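# Cap the tube and stand it in the rack

## Task

Turn the cap onto the tube until it will not turn any further, then set the capped tube upright in the rack so that it stays there with no help from the robot; finally open the hands and withdraw them from the tube and rack.

## Robot and tools

Robot: two arms, left_arm and right_arm, mounted facing each other across a table. Each carries an identical five-finger right hand (not mirrored), so every hand number and axis means the same on both. Arm names do not tell you which side of a camera image they appear on.

Scene frame: origin on the table top halfway between the two nominal arm bases, z = 0 at the table surface, +z up; left_arm's base is on the +y side. Result positions are in metres, orientations as quaternions wxyz, velocities in m/s and rad/s. Reported hand point positions can be somewhat wrong, worse at long reach.

Hand point: a point fixed to the palm, 0.05 m in front of it, where the index pad meets the thumb tip in a pinch. Its +z runs along the straightened fingers (fingertips 0.06 to 0.07 m beyond it), +y points out of the palm, +x points across the palm away from the thumb. Width: 0.08 m toward the little finger; toward the thumb 0.02 m when the thumb is turned in front of the palm, up to 0.09 m otherwise. A wrist bracket on the little-finger side sits 0.03 m beyond the point along +y and 0.11 m across the palm; it can collide.

A row: 28 numbers, each in [-1, 1], always covering both arms. Order: left_arm dx, dy, dz, rx, ry, rz, then left_gripper little, ring, middle, index, thumb_bend, thumb_turn, force_limit, speed; then the same 14 for right_arm and right_gripper. dx..rz are an offset (not a pose) from the hand point's measured pose at the start of the action, along that hand point's own axes; 1.0 equals 0.6 m of travel or 180 degrees, and rx, ry, rz form a single rotation vector. Fingers: +1 straight/open, -1 curled into the palm. thumb_bend: +1 straight, -1 fully bent. thumb_turn: +1 beside the palm, -1 in front of it facing the fingers. A pinch is roughly index -0.22, thumb_bend -0.75, thumb_turn -0.57. force_limit maps -1..+1 linearly to about 0..10 N at a fingertip (0..15 N for the two thumb motors) and only stops closing motion. speed maps -1..+1 to near zero..full (full travel in 0.6 s). There is no 'unchanged' value: to keep a hand as is, resend its last eight numbers, or before any were sent, its hand_measured six plus hand_force_limit and hand_speed.

execute_actions(actions): a list of actions; each action is up to 15 rows, one per 1/30 s step, the last row repeating to fill 15 steps (0.5 s). Every row is measured from the same action-start pose, not the previous row. The first action of a call starts from the last pose reported in this scene. An empty list just returns state and images.

move(target, speed, stop_force, blocking): target is one 28-number row; its offsets count from the last reported pose. Each hand point travels a straight line toward it, all arms finishing together, over 0.5 to 10 s (cut off at 10 s). speed is the top path speed in m/s, 0.002 to 0.5, default 0.25; rotation capped at twice that in rad/s. stop_force (9 to 40 N, shared by both arms, not allowed in the first 0.2 s) ends an arm's path when its wrist sensor feels that much extra push against the motion for two steps; the arm then backs to its position two steps earlier. Use it only with slow, non-rotating moves; omit it when pulling away from a contact. blocking=false returns after 0.5 s while motion continues (not combinable with stop_force); then use wait or stop before sending more. The result adds a 'move:' line: done, off_target, moving, held, fault or contact, plus limits such as paced (pose clipped) or held (steps blocked).

wait(seconds 0 to 10): lets time pass holding the last commands. stop(): brakes a running move. zoom_image(camera, region [x0,y0,x1,y1], max 504x504 px) enlarges part of cam_left_wrist or cam_right_wrist (616x616 each). show_instructions() shows the reference image. finished_scene(scene) ends the scene for good; call it only when the tube is capped, standing in the rack unsupported, and the hands are clear.

Control: each step the commanded pose is clipped to within 100 mm and 16 degrees of the measured pose, then solved by damped inverse kinematics, position before orientation. Motion trails commands by about 0.17 s; large moves may land short, so send the remainder next. 'Hand target' lines show where each arm is heading; 'pose unreachable' means the clearance check altered that arm's command.

Gripping: turn the thumb in front of the palm before reaching; a wrap grip then holds objects 0.035 to 0.08 m wide, lying across the palm toward the wrist. A motor moves only when its target changes by at least 0.01, then locks at target or at force_limit. Close slowly (speed -0.9 or lower) for gentle grips. Result fields hand_measured, hand_stopped_by (moving, target, force, stalled, fault), hand_load_n (positive = pushed open), in motor order. Loads near 0 mean the grip is lost.

Wrist force/torque lines give sensor readings on the hand point axes, noisy (offset up to about 4 N), saturating near 50 N.

Avoid: the two arms striking or pressing on each other (any part); anything leaving the table; drops, slams and hard pushes. An arm halts for 10 s if a joint hits its load limit (139 N m for shoulder and elbow, 26 N m for wrist joints, held weight included) or an outside force reaches 150 N. Stiff arms fault if commanded even slightly into a firm surface. Prolonged loads heat motors; at 85 °C the arm brakes. Loose objects may occasionally be nudged by outside pushes.

Each tool is called after "Emit:" as name([rows], argument=value, ...), one row to a line, values as JSON.

Reference images:

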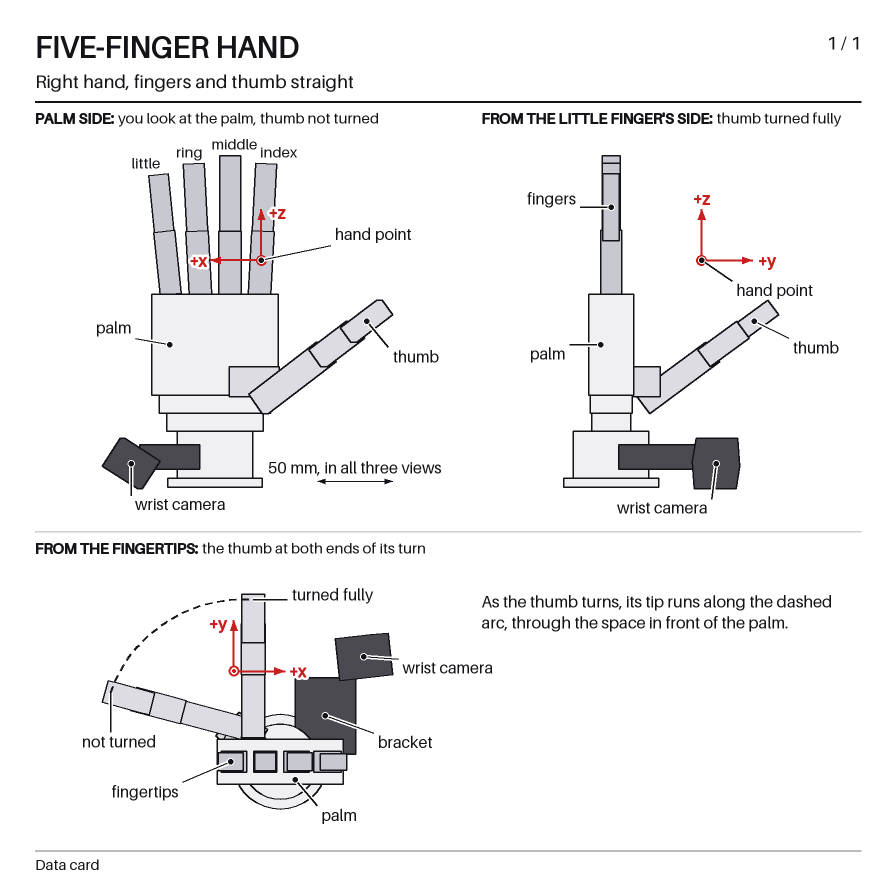

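## Session

Emit:
execute_actions(actions=[])

Scene clock: 0.00 s.
left_arm: end_effector_position=(+0.2271, +0.4867, +0.4793) hand_measured=(+1.000, +1.000, +1.000, +1.000, +1.000, +1.000) hand_load_n=(+0.0, +0.0, +0.0, +0.0, +0.0, +0.0) hand_stopped_by=(target, target, target, target, target, target) hand_force_limit=0.00 hand_speed=-0.80 end_effector_quat_wxyz=(-0.006, +0.369, +0.929, -0.013) end_effector_velocity=(+0.000, -0.000, -0.000) end_effector_angular_velocity=(-0.001, -0.000, -0.000) | right_arm: end_effector_position=(+0.1119, -0.2899, +0.4725) hand_measured=(+1.000, +1.000, +1.000, +1.000, +1.000, +1.000) hand_load_n=(+0.0, +0.0, +0.0, +0.0, +0.0, +0.0) hand_stopped_by=(target, target, target, target, target, target) hand_force_limit=0.00 hand_speed=-0.80 end_effector_quat_wxyz=(-0.021, -0.365, +0.931, -0.015) end_effector_velocity=(+0.000, +0.000, +0.000) end_effector_angular_velocity=(+0.001, -0.002, +0.000)
Joint positions: left_arm=[ 0.53  -1.722  1.331  1.953  1.598 -1.903] | right_arm=[-1.18  -1.699  1.344  1.97   1.598 -1.861]
Joint velocities: left_arm=[-0.     0.    -0.    -0.001  0.     0.   ] | right_arm=[-0.     0.    -0.002 -0.    -0.    -0.   ]
Motor temperatures (°C, as the motors report them): left_arm=[22 23 23 28 36 28] | right_arm=[23 23 25 33 35 31]
Wrist force (N, on the end effector, along its own x y z axes, offset not removed): no reading
Wrist torque (N m, same axes, about the end effector's origin, offset not removed): no reading
Hand target (left_arm): +0.227, +0.487, +0.479; -0.006, +0.369, +0.929, -0.013
Hand target (right_arm): +0.112, -0.290, +0.472; -0.021, -0.365, +0.931, -0.015

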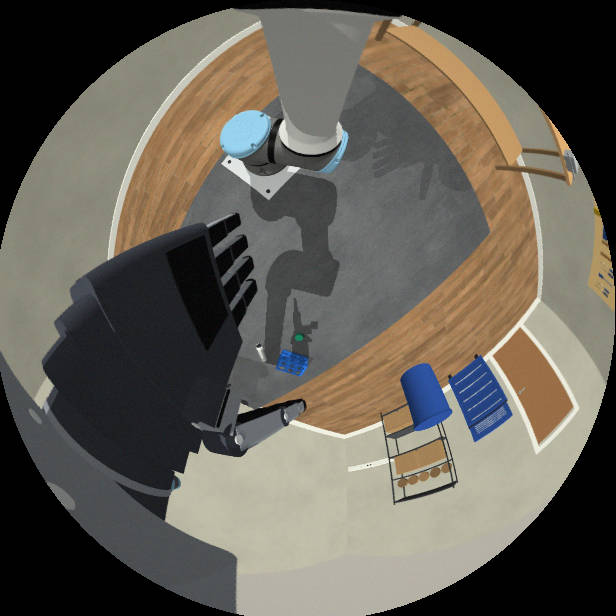

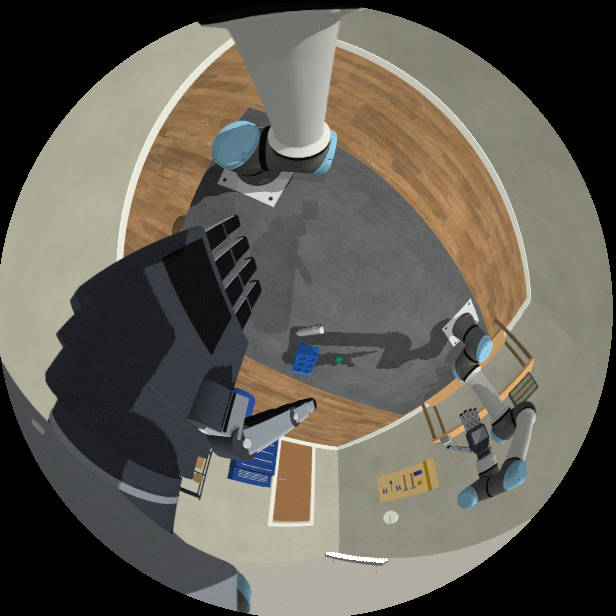

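Emit:
zoom_image(camera="cam_left_wrist", region=[240,310,330,400])

Emit:
zoom_image(camera="cam_right_wrist", region=[270,305,360,395])

Region (240, 310, 330, 400) of cam_left_wrist's 616x616 image, scaled by 5.600, with more detail than that image has.

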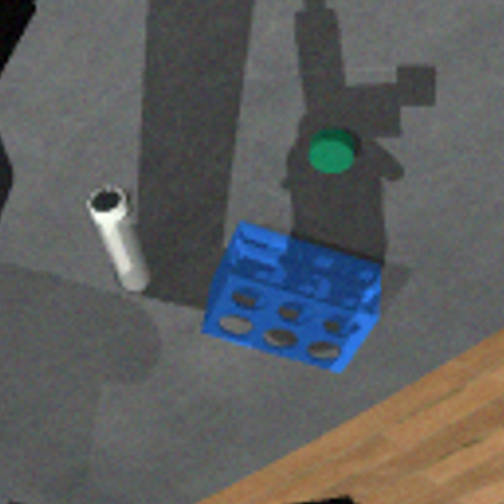

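Region (270, 305, 360, 395) of cam_right_wrist's 616x616 image, scaled by 5.600, with more detail than that image has.

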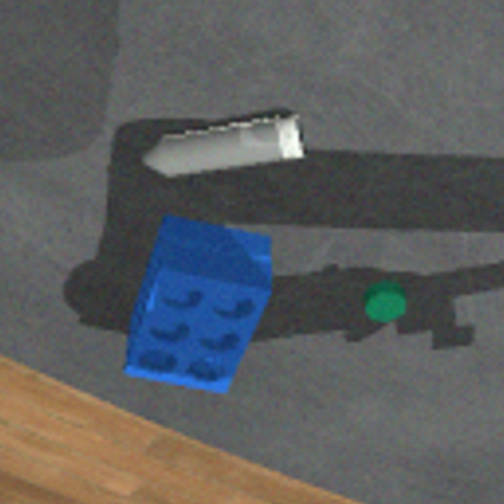

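Emit:
move(target=[-0.712,-0.137,0.5,0.196,-0.196,-0.472,0.4,0.4,0.4,0.4,0.5,-1,0,0.5,-0.603,-0.085,0.533,0.196,-0.196,-0.472,0.4,0.4,0.4,0.4,0.5,-1,0,0.5])

Scene clock: 64.50 s.
left_arm: end_effector_position=(+0.4748, +0.1277, +0.1810) hand_measured=(+0.400, +0.400, +0.400, +0.400, +0.500, -1.000) hand_load_n=(+0.0, +0.0, +0.0, +0.0, +0.0, +0.0) hand_stopped_by=(target, target, target, target, target, target) hand_force_limit=0.00 hand_speed=0.50 end_effector_quat_wxyz=(-0.139, +0.371, -0.846, +0.357) end_effector_velocity=(+0.001, -0.000, -0.001) end_effector_angular_velocity=(-0.000, +0.001, +0.005) | right_arm: end_effector_position=(+0.4034, -0.0969, +0.1360) hand_measured=(+0.400, +0.400, +0.400, +0.400, +0.500, -1.000) hand_load_n=(+0.0, +0.0, +0.0, +0.0, +0.0, +0.0) hand_stopped_by=(target, target, target, target, target, target) hand_force_limit=0.00 hand_speed=0.50 end_effector_quat_wxyz=(+0.328, -0.856, +0.370, -0.150) end_effector_velocity=(+0.001, +0.000, -0.002) end_effector_angular_velocity=(-0.000, -0.001, +0.003)
Joint positions: left_arm=[ 0.617 -1.025  1.165  0.656  1.418 -3.338] | right_arm=[-1.087 -1.164  1.487  0.519  1.448 -3.301]
Joint velocities: left_arm=[ 0.     0.003 -0.002 -0.001 -0.003 -0.004] | right_arm=[-0.001  0.003  0.    -0.003 -0.002 -0.003]
Motor temperatures (°C, as the motors report them): left_arm=[22 23 23 28 36 28] | right_arm=[23 23 25 33 35 31]
Wrist force (N, on the end effector, along its own x y z axes, offset not removed): left_arm=[-3.4 1.6 1.9] | right_arm=[0.9 2.1 2.1]
Wrist torque (N m, same axes, about the end effector's origin, offset not removed): left_arm=[0.35 0.30 -0.27] | right_arm=[0.17 -0.30 0.14]
Hand target (left_arm): +0.475, +0.128, +0.181; +0.139, -0.372, +0.846, -0.357
Hand target (right_arm): +0.403, -0.097, +0.136; -0.328, +0.856, -0.370, +0.150
Off the commanded pose (left_arm): 0.001 m, 0 deg.
Off the commanded pose (right_arm): 0.001 m, 0 deg.
move: done
camera_calibration (this result's frames):
cam_left_wrist: T_world_to_cam=[[-0.452569, 0.551814, -0.700487, 0.274204], [0.344596, 0.832738, 0.433359, -0.348286], [0.822456, -0.04526, -0.567025, -0.148864], [0, 0, 0, 1]] pos_world=[0.366549, 0.131984, 0.2586]
cam_right_wrist: T_world_to_cam=[[-0.63498, -0.38687, -0.668679, 0.317599], [-0.767025, 0.418863, 0.486032, 0.281229], [0.0920535, 0.821514, -0.562709, 0.244016], [0, 0, 0, 1]] pos_world=[0.394916, -0.19539, 0.212996]

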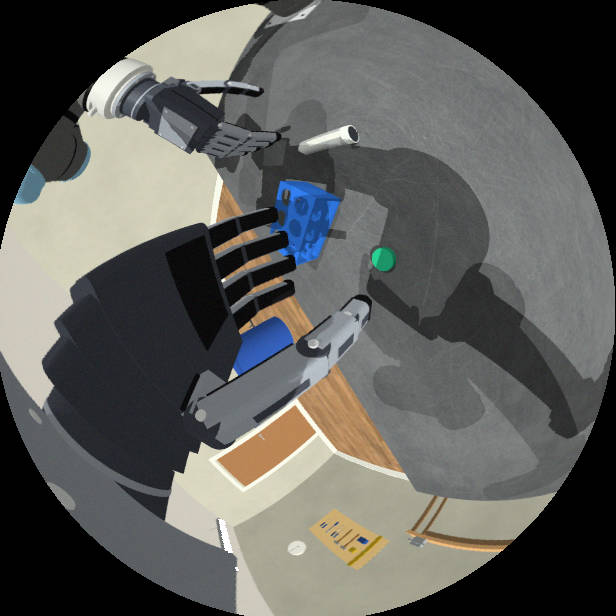

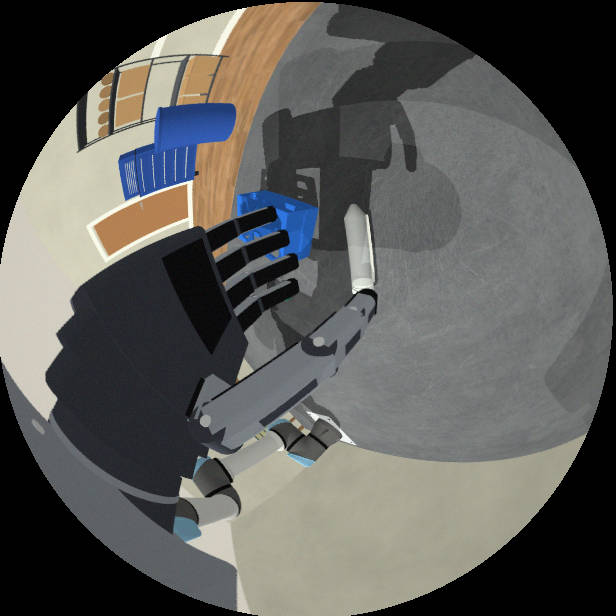

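Emit:
move(target=[-0.033,0.129,0.155,0,0,0,-1,-1,0.35,0.35,0.5,-1,0,0.5,-0.02,0.037,0.137,0,0,0,0.35,0.35,0.35,0.35,0.5,-1,0,0.5], speed=0.12)

Scene clock: 91.73 s.
left_arm: end_effector_position=(+0.4940, +0.1320, +0.0602) hand_measured=(-1.000, -1.000, +0.350, +0.350, +0.500, -1.000) hand_load_n=(+0.0, +0.0, +0.0, +0.0, +0.0, +0.0) hand_stopped_by=(target, target, target, target, target, target) hand_force_limit=0.00 hand_speed=0.50 end_effector_quat_wxyz=(-0.139, +0.371, -0.846, +0.357) end_effector_velocity=(+0.002, +0.001, -0.002) end_effector_angular_velocity=(-0.000, -0.001, +0.003) | right_arm: end_effector_position=(+0.4245, -0.0626, +0.0602) hand_measured=(+0.350, +0.350, +0.350, +0.350, +0.500, -1.000) hand_load_n=(+0.0, +0.0, +0.0, +0.0, +0.0, +0.0) hand_stopped_by=(target, target, target, target, target, target) hand_force_limit=0.00 hand_speed=0.50 end_effector_quat_wxyz=(+0.328, -0.856, +0.370, -0.150) end_effector_velocity=(+0.001, +0.001, -0.001) end_effector_angular_velocity=(+0.000, -0.000, -0.001)
Joint positions: left_arm=[ 0.65  -0.919  1.311  0.4    1.442 -3.313] | right_arm=[-1.051 -1.007  1.453  0.394  1.472 -3.273]
Joint velocities: left_arm=[ 0.003  0.002  0.001 -0.004 -0.     0.   ] | right_arm=[ 0.001  0.003 -0.002 -0.002  0.001  0.001]
Motor temperatures (°C, as the motors report them): left_arm=[22 23 23 28 36 28] | right_arm=[23 23 25 33 35 31]
Wrist force (N, on the end effector, along its own x y z axes, offset not removed): left_arm=[-3.8 0.7 3.2] | right_arm=[-1.6 -0.4 -0.5]
Wrist torque (N m, same axes, about the end effector's origin, offset not removed): left_arm=[0.22 0.40 -0.15] | right_arm=[0.01 0.31 0.12]
Hand target (left_arm): +0.494, +0.132, +0.060; +0.139, -0.371, +0.846, -0.357
Hand target (right_arm): +0.424, -0.063, +0.060; -0.328, +0.856, -0.370, +0.150
Off the commanded pose (left_arm): 0.000 m, 0 deg.
Off the commanded pose (right_arm): 0.000 m, 0 deg.
move: done
camera_calibration (this result's frames):
cam_left_wrist: T_world_to_cam=[[-0.452561, 0.551814, -0.700492, 0.195894], [0.344583, 0.832739, 0.433369, -0.306106], [0.822466, -0.0452521, -0.567011, -0.232992], [0, 0, 0, 1]] pos_world=[0.385761, 0.136266, 0.13777]
cam_right_wrist: T_world_to_cam=[[-0.634988, -0.386882, -0.668664, 0.293594], [-0.767019, 0.418866, 0.486038, 0.319877], [0.0920409, 0.821507, -0.562721, 0.171294], [0, 0, 0, 1]] pos_world=[0.416014, -0.161118, 0.137234]

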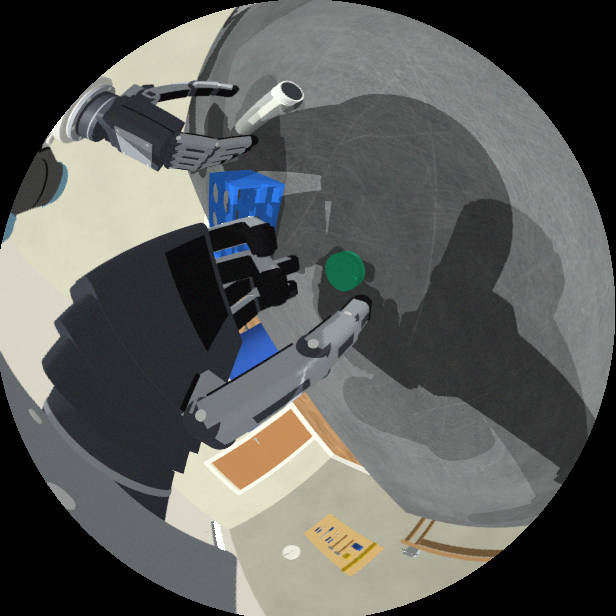

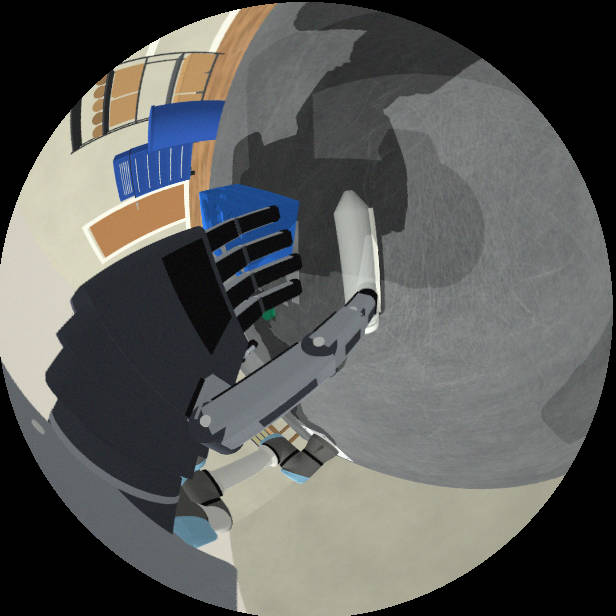

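Emit:
move(target=[0.004,0,0,0,0,0,-1,-1,0.35,0.35,0.7,-1,0,0.5,0,0.015,-0.0135,0,0,0,0.35,0.35,0.35,0.35,0.7,-1,0,0.5])

Emit:
move(target=[0,0.034,0.034,0,0,0,-1,-1,0.35,0.35,0.7,-1,0,0.5,0,0.032,0.036,0,0,0,0.35,0.35,0.35,0.35,0.7,-1,0,0.5], speed=0.02, stop_force=10)

Scene clock: 105.77 s.
left_arm: end_effector_position=(+0.4923, +0.1303, +0.0602) hand_measured=(-1.000, -1.000, +0.350, +0.350, +0.700, -1.000) hand_load_n=(+0.0, +0.0, +0.0, +0.0, +0.0, +0.0) hand_stopped_by=(target, target, target, target, target, target) hand_force_limit=0.00 hand_speed=0.50 end_effector_quat_wxyz=(-0.139, +0.371, -0.846, +0.357) end_effector_velocity=(-0.001, -0.001, +0.001) end_effector_angular_velocity=(-0.001, -0.001, -0.001) | right_arm: end_effector_position=(+0.4157, -0.0707, +0.0601) hand_measured=(+0.350, +0.350, +0.350, +0.350, +0.700, -1.000) hand_load_n=(+0.0, +0.0, +0.0, +0.0, +0.0, +0.0) hand_stopped_by=(target, target, target, target, target, target) hand_force_limit=0.00 hand_speed=0.50 end_effector_quat_wxyz=(+0.328, -0.856, +0.370, -0.150) end_effector_velocity=(-0.001, -0.001, +0.001) end_effector_angular_velocity=(+0.002, -0.001, -0.000)
Joint positions: left_arm=[ 0.646 -0.919  1.311  0.401  1.439 -3.317] | right_arm=[-1.055 -1.033  1.495  0.377  1.469 -3.276]
Joint velocities: left_arm=[-0.002 -0.001  0.    -0.    -0.001 -0.   ] | right_arm=[-0.001 -0.006  0.006 -0.003 -0.002  0.   ]
Motor temperatures (°C, as the motors report them): left_arm=[22 23 23 28 36 28] | right_arm=[23 23 25 33 35 31]
Wrist force (N, on the end effector, along its own x y z axes, offset not removed): left_arm=[0.7 2.2 -1.3] | right_arm=[-0.9 -0.2 -3.1]
Wrist torque (N m, same axes, about the end effector's origin, offset not removed): left_arm=[0.43 0.00 -0.04] | right_arm=[0.34 0.27 -0.18]
Hand target (left_arm): +0.492, +0.130, +0.060; +0.139, -0.371, +0.846, -0.357
Hand target (right_arm): +0.416, -0.071, +0.060; -0.328, +0.856, -0.370, +0.150
Off the commanded pose (left_arm): 0.000 m, 0 deg.
Off the commanded pose (right_arm): 0.000 m, 0 deg.
move: done
camera_calibration (this result's frames):
cam_left_wrist: T_world_to_cam=[[-0.452615, 0.551881, -0.700405, 0.196095], [0.344609, 0.832698, 0.433427, -0.304138], [0.822426, -0.0451904, -0.567074, -0.231718], [0, 0, 0, 1]] pos_world=[0.384135, 0.134563, 0.137767]
cam_right_wrist: T_world_to_cam=[[-0.634997, -0.386927, -0.66863, 0.284842], [-0.767017, 0.418856, 0.48605, 0.316569], [0.091994, 0.821491, -0.562752, 0.178723], [0, 0, 0, 1]] pos_world=[0.407246, -0.169203, 0.137163]

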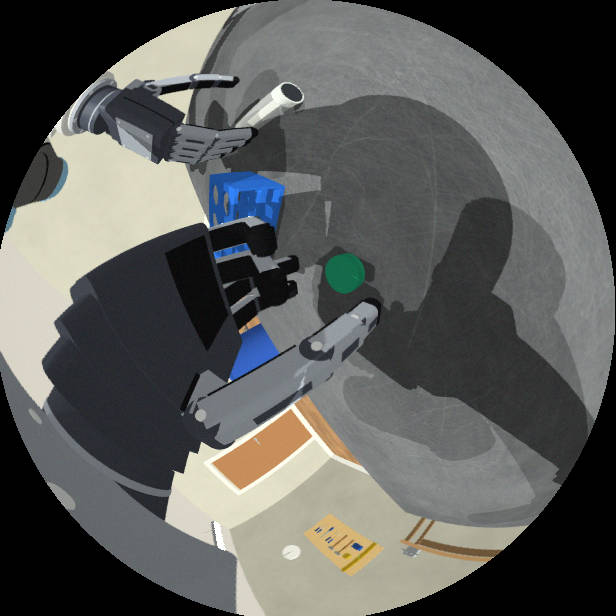

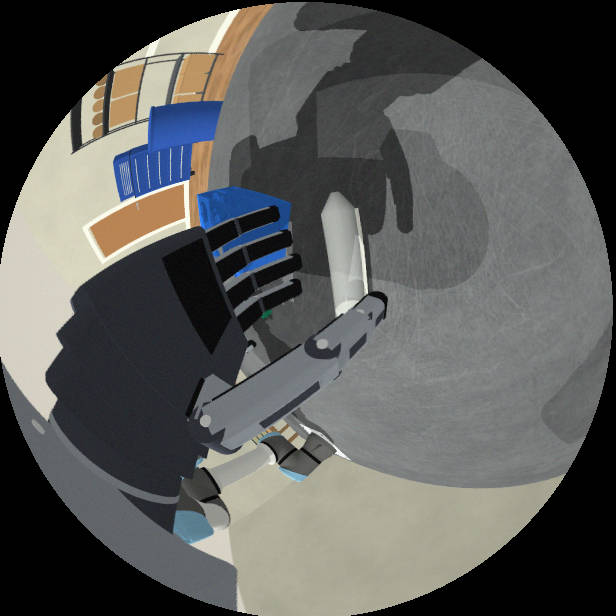

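Scene clock: 107.50 s.
left_arm: end_effector_position=(+0.4918, +0.1297, +0.0315) hand_measured=(-1.000, -1.000, +0.350, +0.350, +0.700, -1.000) hand_load_n=(+0.0, +0.0, +0.0, +0.0, +0.0, +0.0) hand_stopped_by=(target, target, target, target, target, target) hand_force_limit=0.00 hand_speed=0.50 end_effector_quat_wxyz=(-0.139, +0.371, -0.846, +0.357) end_effector_velocity=(-0.000, -0.001, -0.001) end_effector_angular_velocity=(-0.001, +0.000, -0.001) | right_arm: end_effector_position=(+0.4162, -0.0708, +0.0314) hand_measured=(+0.350, +0.350, +0.350, +0.350, +0.700, -1.000) hand_load_n=(+0.0, +0.0, +0.0, +0.0, +0.0, +0.0) hand_stopped_by=(target, target, target, target, target, target) hand_force_limit=0.00 hand_speed=0.50 end_effector_quat_wxyz=(+0.328, -0.856, +0.370, -0.150) end_effector_velocity=(-0.000, +0.000, -0.002) end_effector_angular_velocity=(+0.000, +0.002, +0.000)
Joint positions: left_arm=[ 0.645 -0.89   1.342  0.342  1.438 -3.318] | right_arm=[-1.056 -1.001  1.525  0.315  1.469 -3.277]
Joint velocities: left_arm=[-0.     0.002  0.001 -0.003  0.001  0.   ] | right_arm=[-0.     0.003  0.001 -0.003 -0.001  0.001]
Motor temperatures (°C, as the motors report them): left_arm=[22 23 23 28 36 28] | right_arm=[23 23 25 33 35 31]
Wrist force (N, on the end effector, along its own x y z axes, offset not removed): left_arm=[-1.9 4.4 -0.6] | right_arm=[-2.3 2.2 2.6]
Wrist torque (N m, same axes, about the end effector's origin, offset not removed): left_arm=[1.03 0.16 0.01] | right_arm=[0.26 0.19 0.12]
Hand target (left_arm): +0.492, +0.130, +0.031; +0.139, -0.371, +0.846, -0.357
Hand target (right_arm): +0.416, -0.071, +0.031; -0.328, +0.856, -0.370, +0.150
Off the commanded pose (left_arm): 0.000 m, 0 deg.
Off the commanded pose (right_arm): 0.000 m, 0 deg.
move: done
camera_calibration (this result's frames):
cam_left_wrist: T_world_to_cam=[[-0.452619, 0.551882, -0.700402, 0.17608], [0.344611, 0.832697, 0.433427, -0.291006], [0.822423, -0.0451884, -0.567079, -0.247547], [0, 0, 0, 1]] pos_world=[0.383569, 0.133958, 0.109078]
cam_right_wrist: T_world_to_cam=[[-0.635, -0.386931, -0.668625, 0.265923], [-0.767015, 0.418858, 0.486051, 0.330975], [0.0919907, 0.821488, -0.562757, 0.162606], [0, 0, 0, 1]] pos_world=[0.407766, -0.169317, 0.108439]

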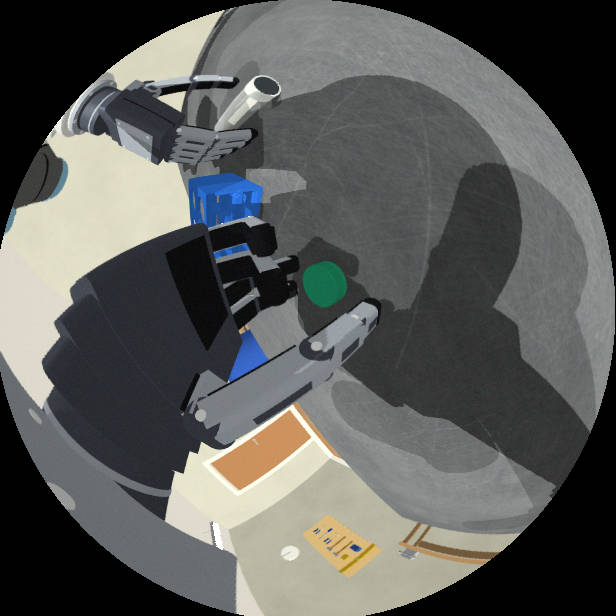

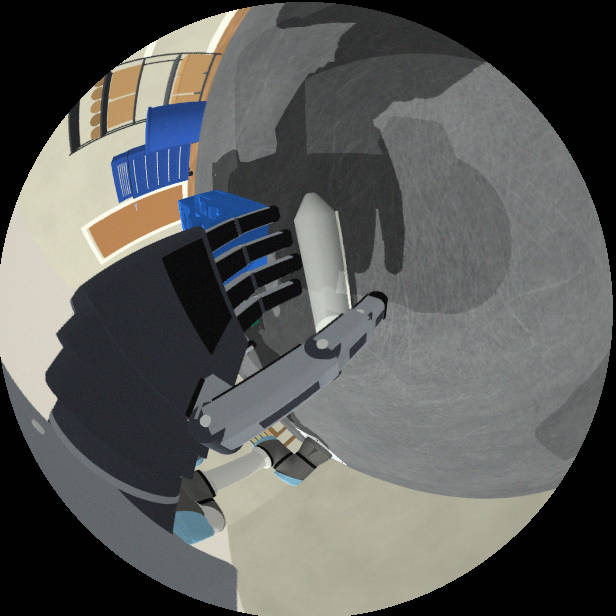

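Emit:
move(target=[0,0.012,0.018,0,0,0,-1,-1,0.4,0.4,0.5,-1,0,0.5,0,0.012,0.026,0,0,0,0.42,0.42,0.42,0.42,0.5,-1,0,0.5], speed=0.008, stop_force=9)

Scene clock: 114.17 s.
left_arm: end_effector_position=(+0.4922, +0.1290, +0.0281) hand_measured=(-1.000, -1.000, +0.400, +0.400, +0.500, -1.000) hand_load_n=(+0.0, +0.0, -2.5, +0.0, +0.0, +0.0) hand_stopped_by=(target, target, target, target, target, target) hand_force_limit=0.00 hand_speed=0.50 end_effector_quat_wxyz=(-0.139, +0.371, -0.846, +0.357) end_effector_velocity=(-0.001, +0.000, +0.001) end_effector_angular_velocity=(+0.002, +0.002, -0.002) | right_arm: end_effector_position=(+0.4163, -0.0707, +0.0308) hand_measured=(+0.420, +0.420, +0.418, +0.420, +0.500, -1.000) hand_load_n=(+0.0, +0.0, -3.0, +0.0, +0.0, +0.0) hand_stopped_by=(target, target, target, target, target, target) hand_force_limit=0.00 hand_speed=0.50 end_effector_quat_wxyz=(+0.328, -0.856, +0.370, -0.150) end_effector_velocity=(+0.000, +0.000, +0.000) end_effector_angular_velocity=(+0.000, +0.000, +0.001)
Joint positions: left_arm=[ 0.645 -0.885  1.342  0.336  1.438 -3.318] | right_arm=[-1.056 -1.     1.525  0.314  1.469 -3.277]
Joint velocities: left_arm=[-0.001 -0.002 -0.001  0.006  0.    -0.   ] | right_arm=[-0.    -0.    -0.001  0.001 -0.001 -0.   ]
Motor temperatures (°C, as the motors report them): left_arm=[22 23 23 28 36 28] | right_arm=[23 23 25 33 35 31]
Wrist force (N, on the end effector, along its own x y z axes, offset not removed): left_arm=[-2.1 -11.4 -16.7] | right_arm=[-0.3 -9.2 -12.9]
Wrist torque (N m, same axes, about the end effector's origin, offset not removed): left_arm=[0.90 0.40 -0.44] | right_arm=[0.40 0.40 -0.19]
Hand target (left_arm): +0.492, +0.129, +0.028; +0.139, -0.371, +0.846, -0.357
Hand target (right_arm): +0.416, -0.071, +0.031; -0.328, +0.856, -0.370, +0.150
Off the commanded pose (left_arm): 0.010 m, 0 deg.
Off the commanded pose (right_arm): 0.017 m, 0 deg.
move: contact (left_arm, right_arm)
camera_calibration (this result's frames):
cam_left_wrist: T_world_to_cam=[[-0.452547, 0.55178, -0.700529, 0.174241], [0.344567, 0.83276, 0.43334, -0.289169], [0.822481, -0.0452721, -0.566988, -0.249834], [0, 0, 0, 1]] pos_world=[0.383974, 0.133356, 0.105716]
cam_right_wrist: T_world_to_cam=[[-0.635054, -0.386965, -0.668554, 0.265591], [-0.766976, 0.41888, 0.486093, 0.331318], [0.0919433, 0.821461, -0.562805, 0.162206], [0, 0, 0, 1]] pos_world=[0.407864, -0.169254, 0.107801]

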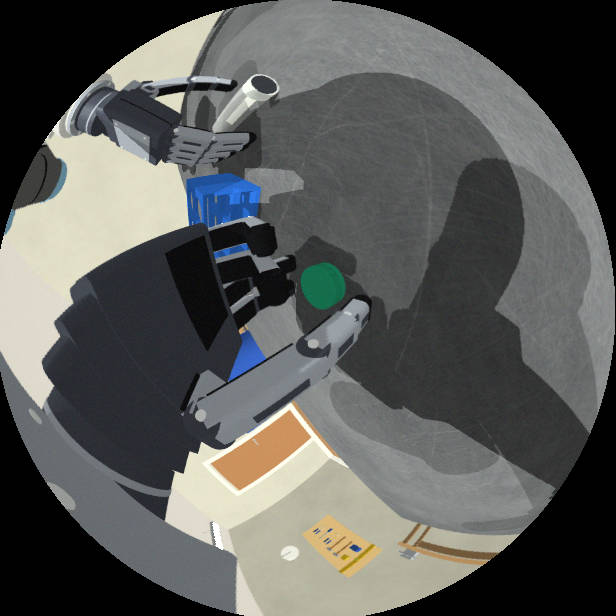

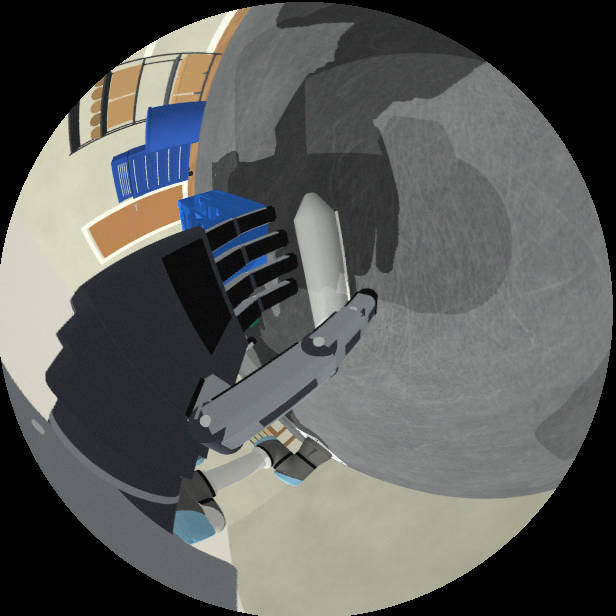

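Emit:
move(target=[0,-0.009,0,0.083,0,0,-1,-1,0.33,0.33,0.5,-1,0,0.5,0,-0.009,0.002,0.095,0,0,0.33,0.33,0.33,0.33,0.5,-1,0,0.5], speed=0.1)

Emit:
move(target=[0,0.02,0.012,0,0,0,-1,-1,0.33,0.33,0.5,-1,0,0.5,0,0.02,0.012,0,0,0,0.33,0.33,0.33,0.33,0.5,-1,0,0.5], speed=0.006, stop_force=9)

Scene clock: 125.40 s.
left_arm: end_effector_position=(+0.4950, +0.1265, +0.0320) hand_measured=(-1.000, -1.000, +0.330, +0.330, +0.500, -1.000) hand_load_n=(+0.0, +0.0, +0.0, +0.0, +0.0, +0.0) hand_stopped_by=(target, target, target, target, target, target) hand_force_limit=0.00 hand_speed=0.50 end_effector_quat_wxyz=(-0.186, +0.350, -0.792, +0.464) end_effector_velocity=(-0.000, +0.000, -0.000) end_effector_angular_velocity=(-0.007, -0.006, -0.000) | right_arm: end_effector_position=(+0.4197, -0.0675, +0.0335) hand_measured=(+0.330, +0.330, +0.330, +0.330, +0.500, -1.000) hand_load_n=(+0.0, +0.0, +0.0, +0.0, +0.0, +0.0) hand_stopped_by=(target, target, target, target, target, target) hand_force_limit=0.00 hand_speed=0.50 end_effector_quat_wxyz=(+0.451, -0.798, +0.344, -0.204) end_effector_velocity=(+0.001, +0.000, -0.000) end_effector_angular_velocity=(+0.008, -0.011, +0.000)
Joint positions: left_arm=[ 0.622 -1.     1.609 -0.073  1.378 -3.29 ] | right_arm=[-1.079 -1.124  1.805 -0.137  1.415 -3.254]
Joint velocities: left_arm=[-0.001 -0.003  0.01  -0.016 -0.001  0.001] | right_arm=[-0.001 -0.003  0.01  -0.021 -0.002  0.   ]
Motor temperatures (°C, as the motors report them): left_arm=[22 23 23 28 36 28] | right_arm=[23 23 25 33 35 31]
Wrist force (N, on the end effector, along its own x y z axes, offset not removed): left_arm=[-4.6 -3.7 1.0] | right_arm=[-0.1 1.7 3.3]
Wrist torque (N m, same axes, about the end effector's origin, offset not removed): left_arm=[-0.34 0.53 -0.61] | right_arm=[0.09 -0.23 0.27]
Hand target (left_arm): +0.495, +0.127, +0.032; +0.186, -0.350, +0.792, -0.464
Hand target (right_arm): +0.420, -0.067, +0.033; -0.451, +0.798, -0.343, +0.204
Off the commanded pose (left_arm): 0.000 m, 0 deg.
Off the commanded pose (right_arm): 0.000 m, 0 deg.
move: done
camera_calibration (this result's frames):
cam_left_wrist: T_world_to_cam=[[-0.308133, 0.409104, -0.858888, 0.131277], [0.264951, 0.904, 0.335538, -0.256185], [0.913704, -0.124173, -0.386945, -0.291026], [0, 0, 0, 1]] pos_world=[0.374239, 0.141748, 0.0861015]
cam_right_wrist: T_world_to_cam=[[-0.466486, -0.234715, -0.852819, 0.216518], [-0.864135, 0.326773, 0.382741, 0.369291], [0.188843, 0.915494, -0.35526, 0.11946], [0, 0, 0, 1]] pos_world=[0.397561, -0.17922, 0.0857473]

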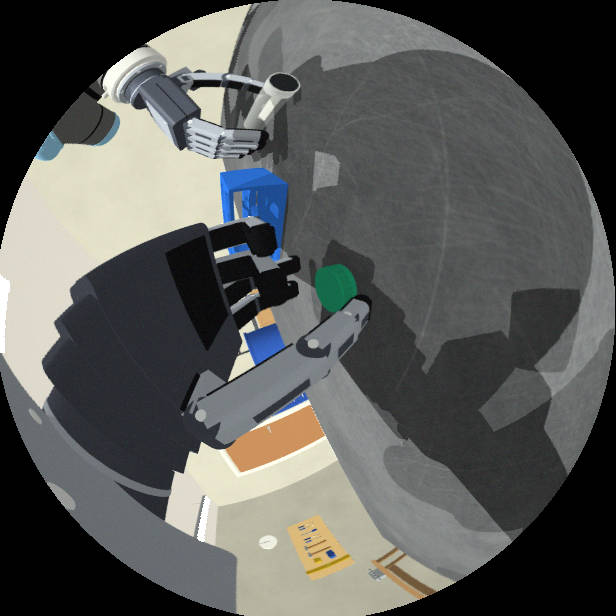

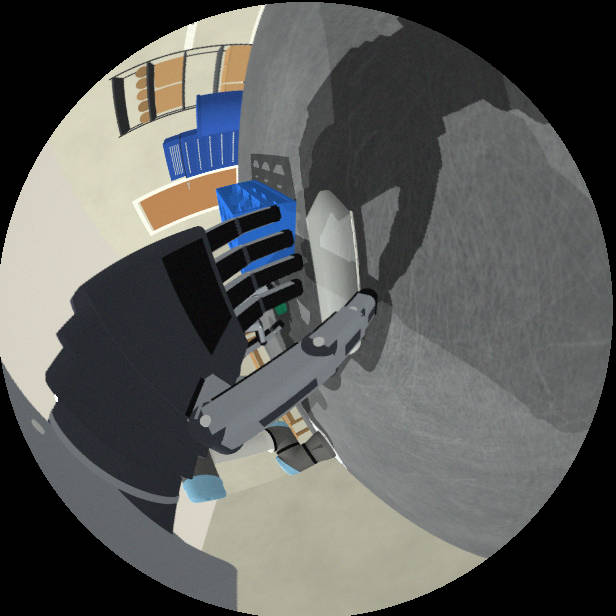

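Scene clock: 127.73 s.
left_arm: end_effector_position=(+0.4949, +0.1263, +0.0218) hand_measured=(-1.000, -1.000, +0.330, +0.330, +0.500, -1.000) hand_load_n=(+0.0, +0.0, +0.0, +0.0, -1.0, -0.5) hand_stopped_by=(target, target, target, target, target, target) hand_force_limit=0.00 hand_speed=0.50 end_effector_quat_wxyz=(-0.186, +0.350, -0.792, +0.464) end_effector_velocity=(-0.000, -0.001, +0.001) end_effector_angular_velocity=(-0.001, -0.001, -0.001) | right_arm: end_effector_position=(+0.4199, -0.0676, +0.0217) hand_measured=(+0.330, +0.330, +0.330, +0.330, +0.500, -1.000) hand_load_n=(+0.0, +0.0, +0.0, +0.0, -0.5, -0.5) hand_stopped_by=(target, target, target, target, target, target) hand_force_limit=0.00 hand_speed=0.50 end_effector_quat_wxyz=(+0.451, -0.798, +0.344, -0.204) end_effector_velocity=(-0.001, -0.001, +0.000) end_effector_angular_velocity=(-0.003, +0.004, -0.000)
Joint positions: left_arm=[ 0.621 -0.986  1.616 -0.095  1.377 -3.29 ] | right_arm=[-1.079 -1.105  1.814 -0.165  1.415 -3.254]
Joint velocities: left_arm=[-0.001 -0.001 -0.    -0.    -0.001  0.   ] | right_arm=[-0.    -0.002 -0.     0.007  0.    -0.   ]
Motor temperatures (°C, as the motors report them): left_arm=[22 23 23 28 36 28] | right_arm=[23 23 25 33 35 31]
Wrist force (N, on the end effector, along its own x y z axes, offset not removed): left_arm=[-5.6 -14.9 -11.5] | right_arm=[-4.4 -15.6 -13.3]
Wrist torque (N m, same axes, about the end effector's origin, offset not removed): left_arm=[-0.86 0.70 -0.47] | right_arm=[-1.07 0.61 -0.25]
Hand target (left_arm): +0.495, +0.126, +0.022; +0.186, -0.350, +0.792, -0.464
Hand target (right_arm): +0.420, -0.068, +0.022; -0.451, +0.798, -0.344, +0.204
Off the commanded pose (left_arm): 0.004 m, 0 deg.
Off the commanded pose (right_arm): 0.002 m, 0 deg.
move: contact (left_arm, right_arm)
camera_calibration (this result's frames):
cam_left_wrist: T_world_to_cam=[[-0.308231, 0.409291, -0.858764, 0.122566], [0.264945, 0.903933, 0.335723, -0.252519], [0.913673, -0.124045, -0.387059, -0.294872], [0, 0, 0, 1]] pos_world=[0.374099, 0.141518, 0.0758987]
cam_right_wrist: T_world_to_cam=[[-0.466471, -0.234699, -0.852831, 0.206545], [-0.864157, 0.32669, 0.382761, 0.373941], [0.188778, 0.915527, -0.355208, 0.115359], [0, 0, 0, 1]] pos_world=[0.397714, -0.179301, 0.0739946]

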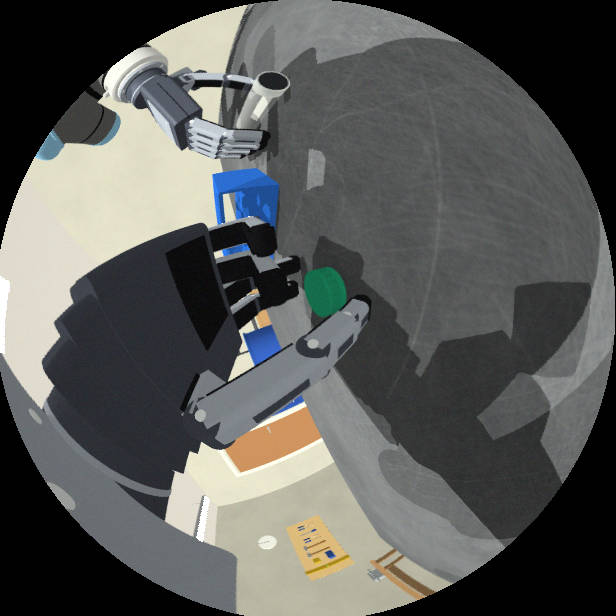

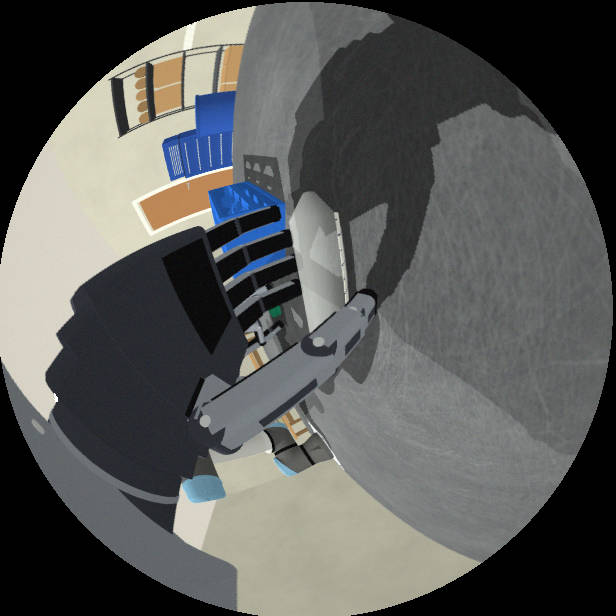

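Raise 2.5 mm and close.

Emit:
move(target=[0,-0.004,-0.002,0,0,0,-1,-1,-0.4,-0.4,0.35,-1,0.2,-0.75,0,-0.004,-0.002,0,0,0,0.1,0.05,-0.6,-0.6,0.35,-1,0.4,-0.75])

Scene clock: 140.13 s.
left_arm: end_effector_position=(+0.4951, +0.1262, +0.0246) hand_measured=(-1.000, -1.000, -0.096, -0.124, +0.356, -1.000) hand_load_n=(+0.0, +0.0, +3.5, +8.0, +9.0, +1.0) hand_stopped_by=(target, target, force, force, target, target) hand_force_limit=0.20 hand_speed=-0.75 end_effector_quat_wxyz=(-0.186, +0.350, -0.792, +0.464) end_effector_velocity=(+0.000, -0.000, +0.000) end_effector_angular_velocity=(-0.000, -0.001, +0.001) | right_arm: end_effector_position=(+0.4200, -0.0674, +0.0244) hand_measured=(+0.100, +0.050, -0.152, -0.194, +0.358, -1.000) hand_load_n=(+0.0, +0.0, +4.5, +6.5, +12.5, -1.0) hand_stopped_by=(target, target, force, force, target, target) hand_force_limit=0.40 hand_speed=-0.75 end_effector_quat_wxyz=(+0.451, -0.798, +0.344, -0.204) end_effector_velocity=(-0.000, +0.000, -0.000) end_effector_angular_velocity=(+0.000, -0.000, +0.002)
Joint positions: left_arm=[ 0.622 -0.99   1.614 -0.089  1.378 -3.29 ] | right_arm=[-1.079 -1.109  1.811 -0.159  1.415 -3.254]
Joint velocities: left_arm=[-0.001  0.    -0.    -0.    -0.001  0.   ] | right_arm=[ 0.     0.     0.    -0.    -0.001 -0.001]
Motor temperatures (°C, as the motors report them): left_arm=[22 23 23 28 36 28] | right_arm=[23 23 25 33 35 31]
Wrist force (N, on the end effector, along its own x y z axes, offset not removed): left_arm=[-0.4 -8.1 -2.6] | right_arm=[3.3 0.1 0.0]
Wrist torque (N m, same axes, about the end effector's origin, offset not removed): left_arm=[-0.46 -0.17 -0.01] | right_arm=[0.07 -0.53 0.30]
Hand target (left_arm): +0.495, +0.126, +0.024; +0.186, -0.350, +0.792, -0.464
Hand target (right_arm): +0.420, -0.067, +0.024; -0.451, +0.798, -0.344, +0.204
Off the commanded pose (left_arm): 0.000 m, 0 deg.
Off the commanded pose (right_arm): 0.000 m, 0 deg.
move: done
camera_calibration (this result's frames):
cam_left_wrist: T_world_to_cam=[[-0.30817, 0.409191, -0.858833, 0.125011], [0.264915, 0.903972, 0.33564, -0.253403], [0.913702, -0.124083, -0.386978, -0.294011], [0, 0, 0, 1]] pos_world=[0.374293, 0.141434, 0.0786399]
cam_right_wrist: T_world_to_cam=[[-0.466467, -0.234694, -0.852835, 0.208921], [-0.864158, 0.326692, 0.382757, 0.372967], [0.188784, 0.915528, -0.355204, 0.116137], [0, 0, 0, 1]] pos_world=[0.397832, -0.17914, 0.0766716]

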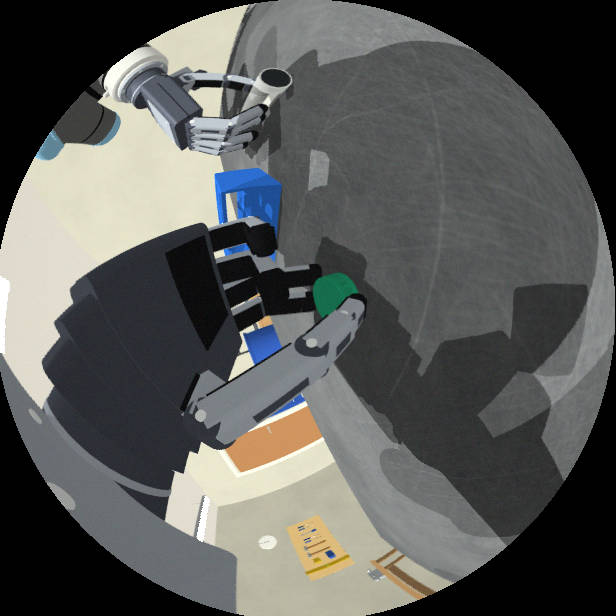

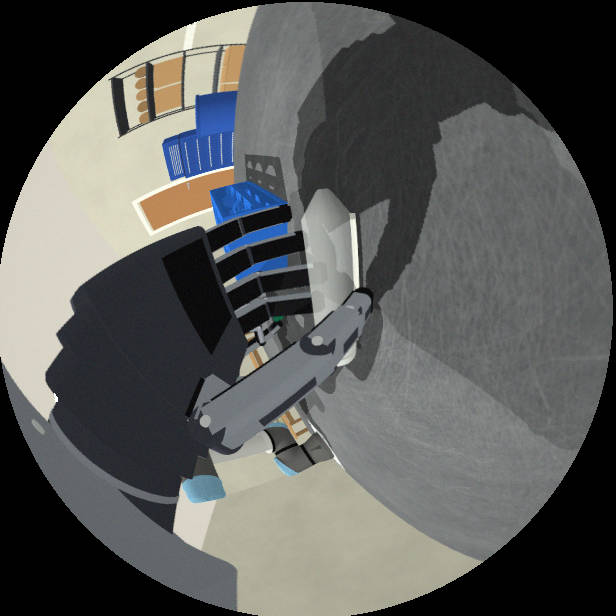

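Emit:
zoom_image(camera="cam_left_wrist", region=[260,240,400,360])

Region (260, 240, 400, 360) of cam_left_wrist's 616x616 image, scaled by 3.600, with more detail than that image has; it fills the top 432 rows of this view, and the rest is white.

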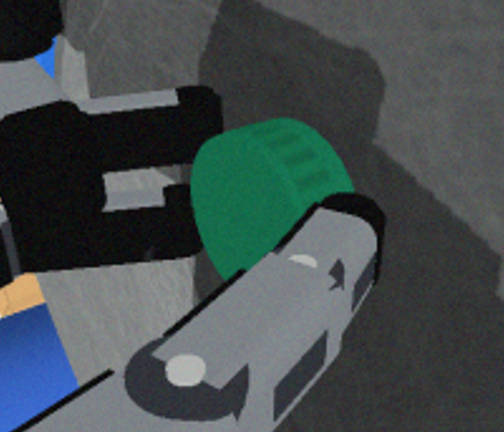

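Emit:
move(target=[0,-0.029,-0.017,0,0,0,-1,-1,-0.4,-0.4,0.35,-1,0.2,-0.75,0,-0.029,-0.017,0,0,0,0.1,0.05,-0.6,-0.6,0.35,-1,0.4,-0.75], speed=0.03)

Emit:
zoom_image(camera="cam_left_wrist", region=[260,240,400,360])

Scene clock: 153.93 s.
left_arm: end_effector_position=(+0.4954, +0.1267, +0.0446) hand_measured=(-1.000, -1.000, -0.096, -0.124, +0.356, -1.000) hand_load_n=(+0.0, +0.0, +3.0, +6.5, +10.5, +0.5) hand_stopped_by=(target, target, force, force, target, target) hand_force_limit=0.20 hand_speed=-0.75 end_effector_quat_wxyz=(-0.186, +0.350, -0.792, +0.464) end_effector_velocity=(-0.001, -0.000, +0.002) end_effector_angular_velocity=(+0.000, +0.001, -0.001) | right_arm: end_effector_position=(+0.4199, -0.0671, +0.0444) hand_measured=(+0.100, +0.050, -0.152, -0.194, +0.358, -1.000) hand_load_n=(+0.0, +0.0, +4.5, +6.5, +12.5, -1.0) hand_stopped_by=(target, target, force, force, target, target) hand_force_limit=0.40 hand_speed=-0.75 end_effector_quat_wxyz=(+0.451, -0.798, +0.344, -0.204) end_effector_velocity=(-0.001, -0.001, +0.001) end_effector_angular_velocity=(-0.002, +0.002, -0.002)
Joint positions: left_arm=[ 0.623 -1.017  1.598 -0.046  1.379 -3.289] | right_arm=[-1.078 -1.139  1.794 -0.111  1.415 -3.253]
Joint velocities: left_arm=[-0.001 -0.002 -0.002  0.004  0.    -0.   ] | right_arm=[ 0.    -0.002 -0.     0.005  0.002  0.001]
Motor temperatures (°C, as the motors report them): left_arm=[22 23 23 28 36 28] | right_arm=[23 23 25 33 35 31]
Wrist force (N, on the end effector, along its own x y z axes, offset not removed): left_arm=[-0.8 -0.8 -1.0] | right_arm=[-2.5 -1.8 0.5]
Wrist torque (N m, same axes, about the end effector's origin, offset not removed): left_arm=[0.00 0.05 -0.21] | right_arm=[-0.30 0.54 -0.09]
Hand target (left_arm): +0.495, +0.127, +0.045; +0.186, -0.350, +0.792, -0.464
Hand target (right_arm): +0.420, -0.067, +0.045; -0.451, +0.798, -0.344, +0.204
Off the commanded pose (left_arm): 0.000 m, 0 deg.
Off the commanded pose (right_arm): 0.000 m, 0 deg.
move: done
camera_calibration (this result's frames):
cam_left_wrist: T_world_to_cam=[[-0.308166, 0.409194, -0.858833, 0.142091], [0.264915, 0.903971, 0.335643, -0.260645], [0.913703, -0.124084, -0.386975, -0.286506], [0, 0, 0, 1]] pos_world=[0.374618, 0.141922, 0.0986453]
cam_right_wrist: T_world_to_cam=[[-0.466462, -0.234686, -0.85284, 0.225985], [-0.86416, 0.32669, 0.382755, 0.365114], [0.188787, 0.915531, -0.355195, 0.12298], [0, 0, 0, 1]] pos_world=[0.397713, -0.178836, 0.0966619]

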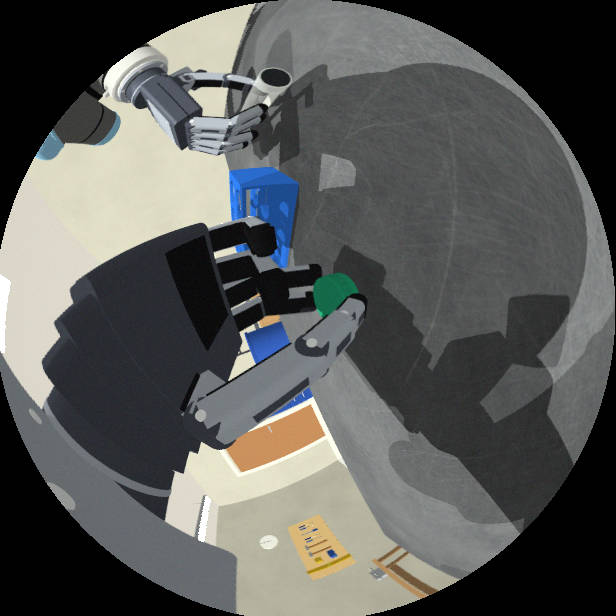

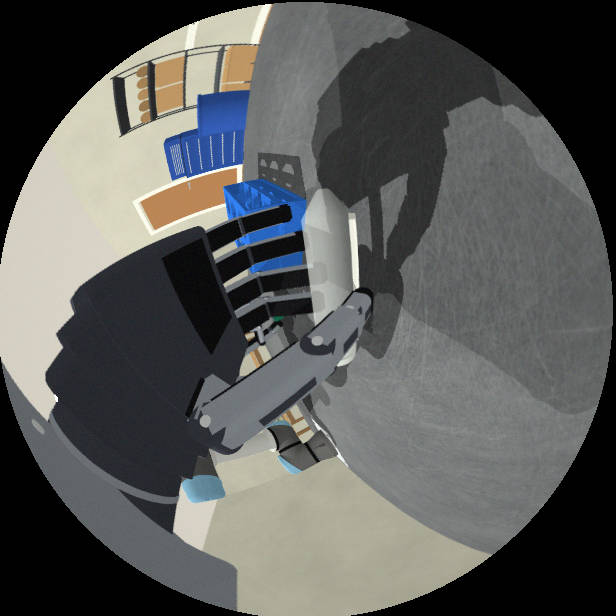

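Region (260, 240, 400, 360) of cam_left_wrist's 616x616 image, scaled by 3.600, with more detail than that image has; it fills the top 432 rows of this view, and the rest is white.

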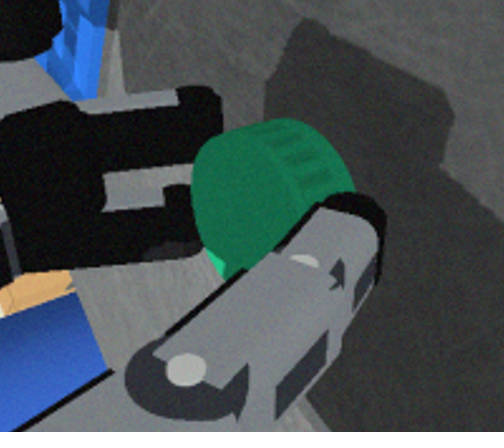

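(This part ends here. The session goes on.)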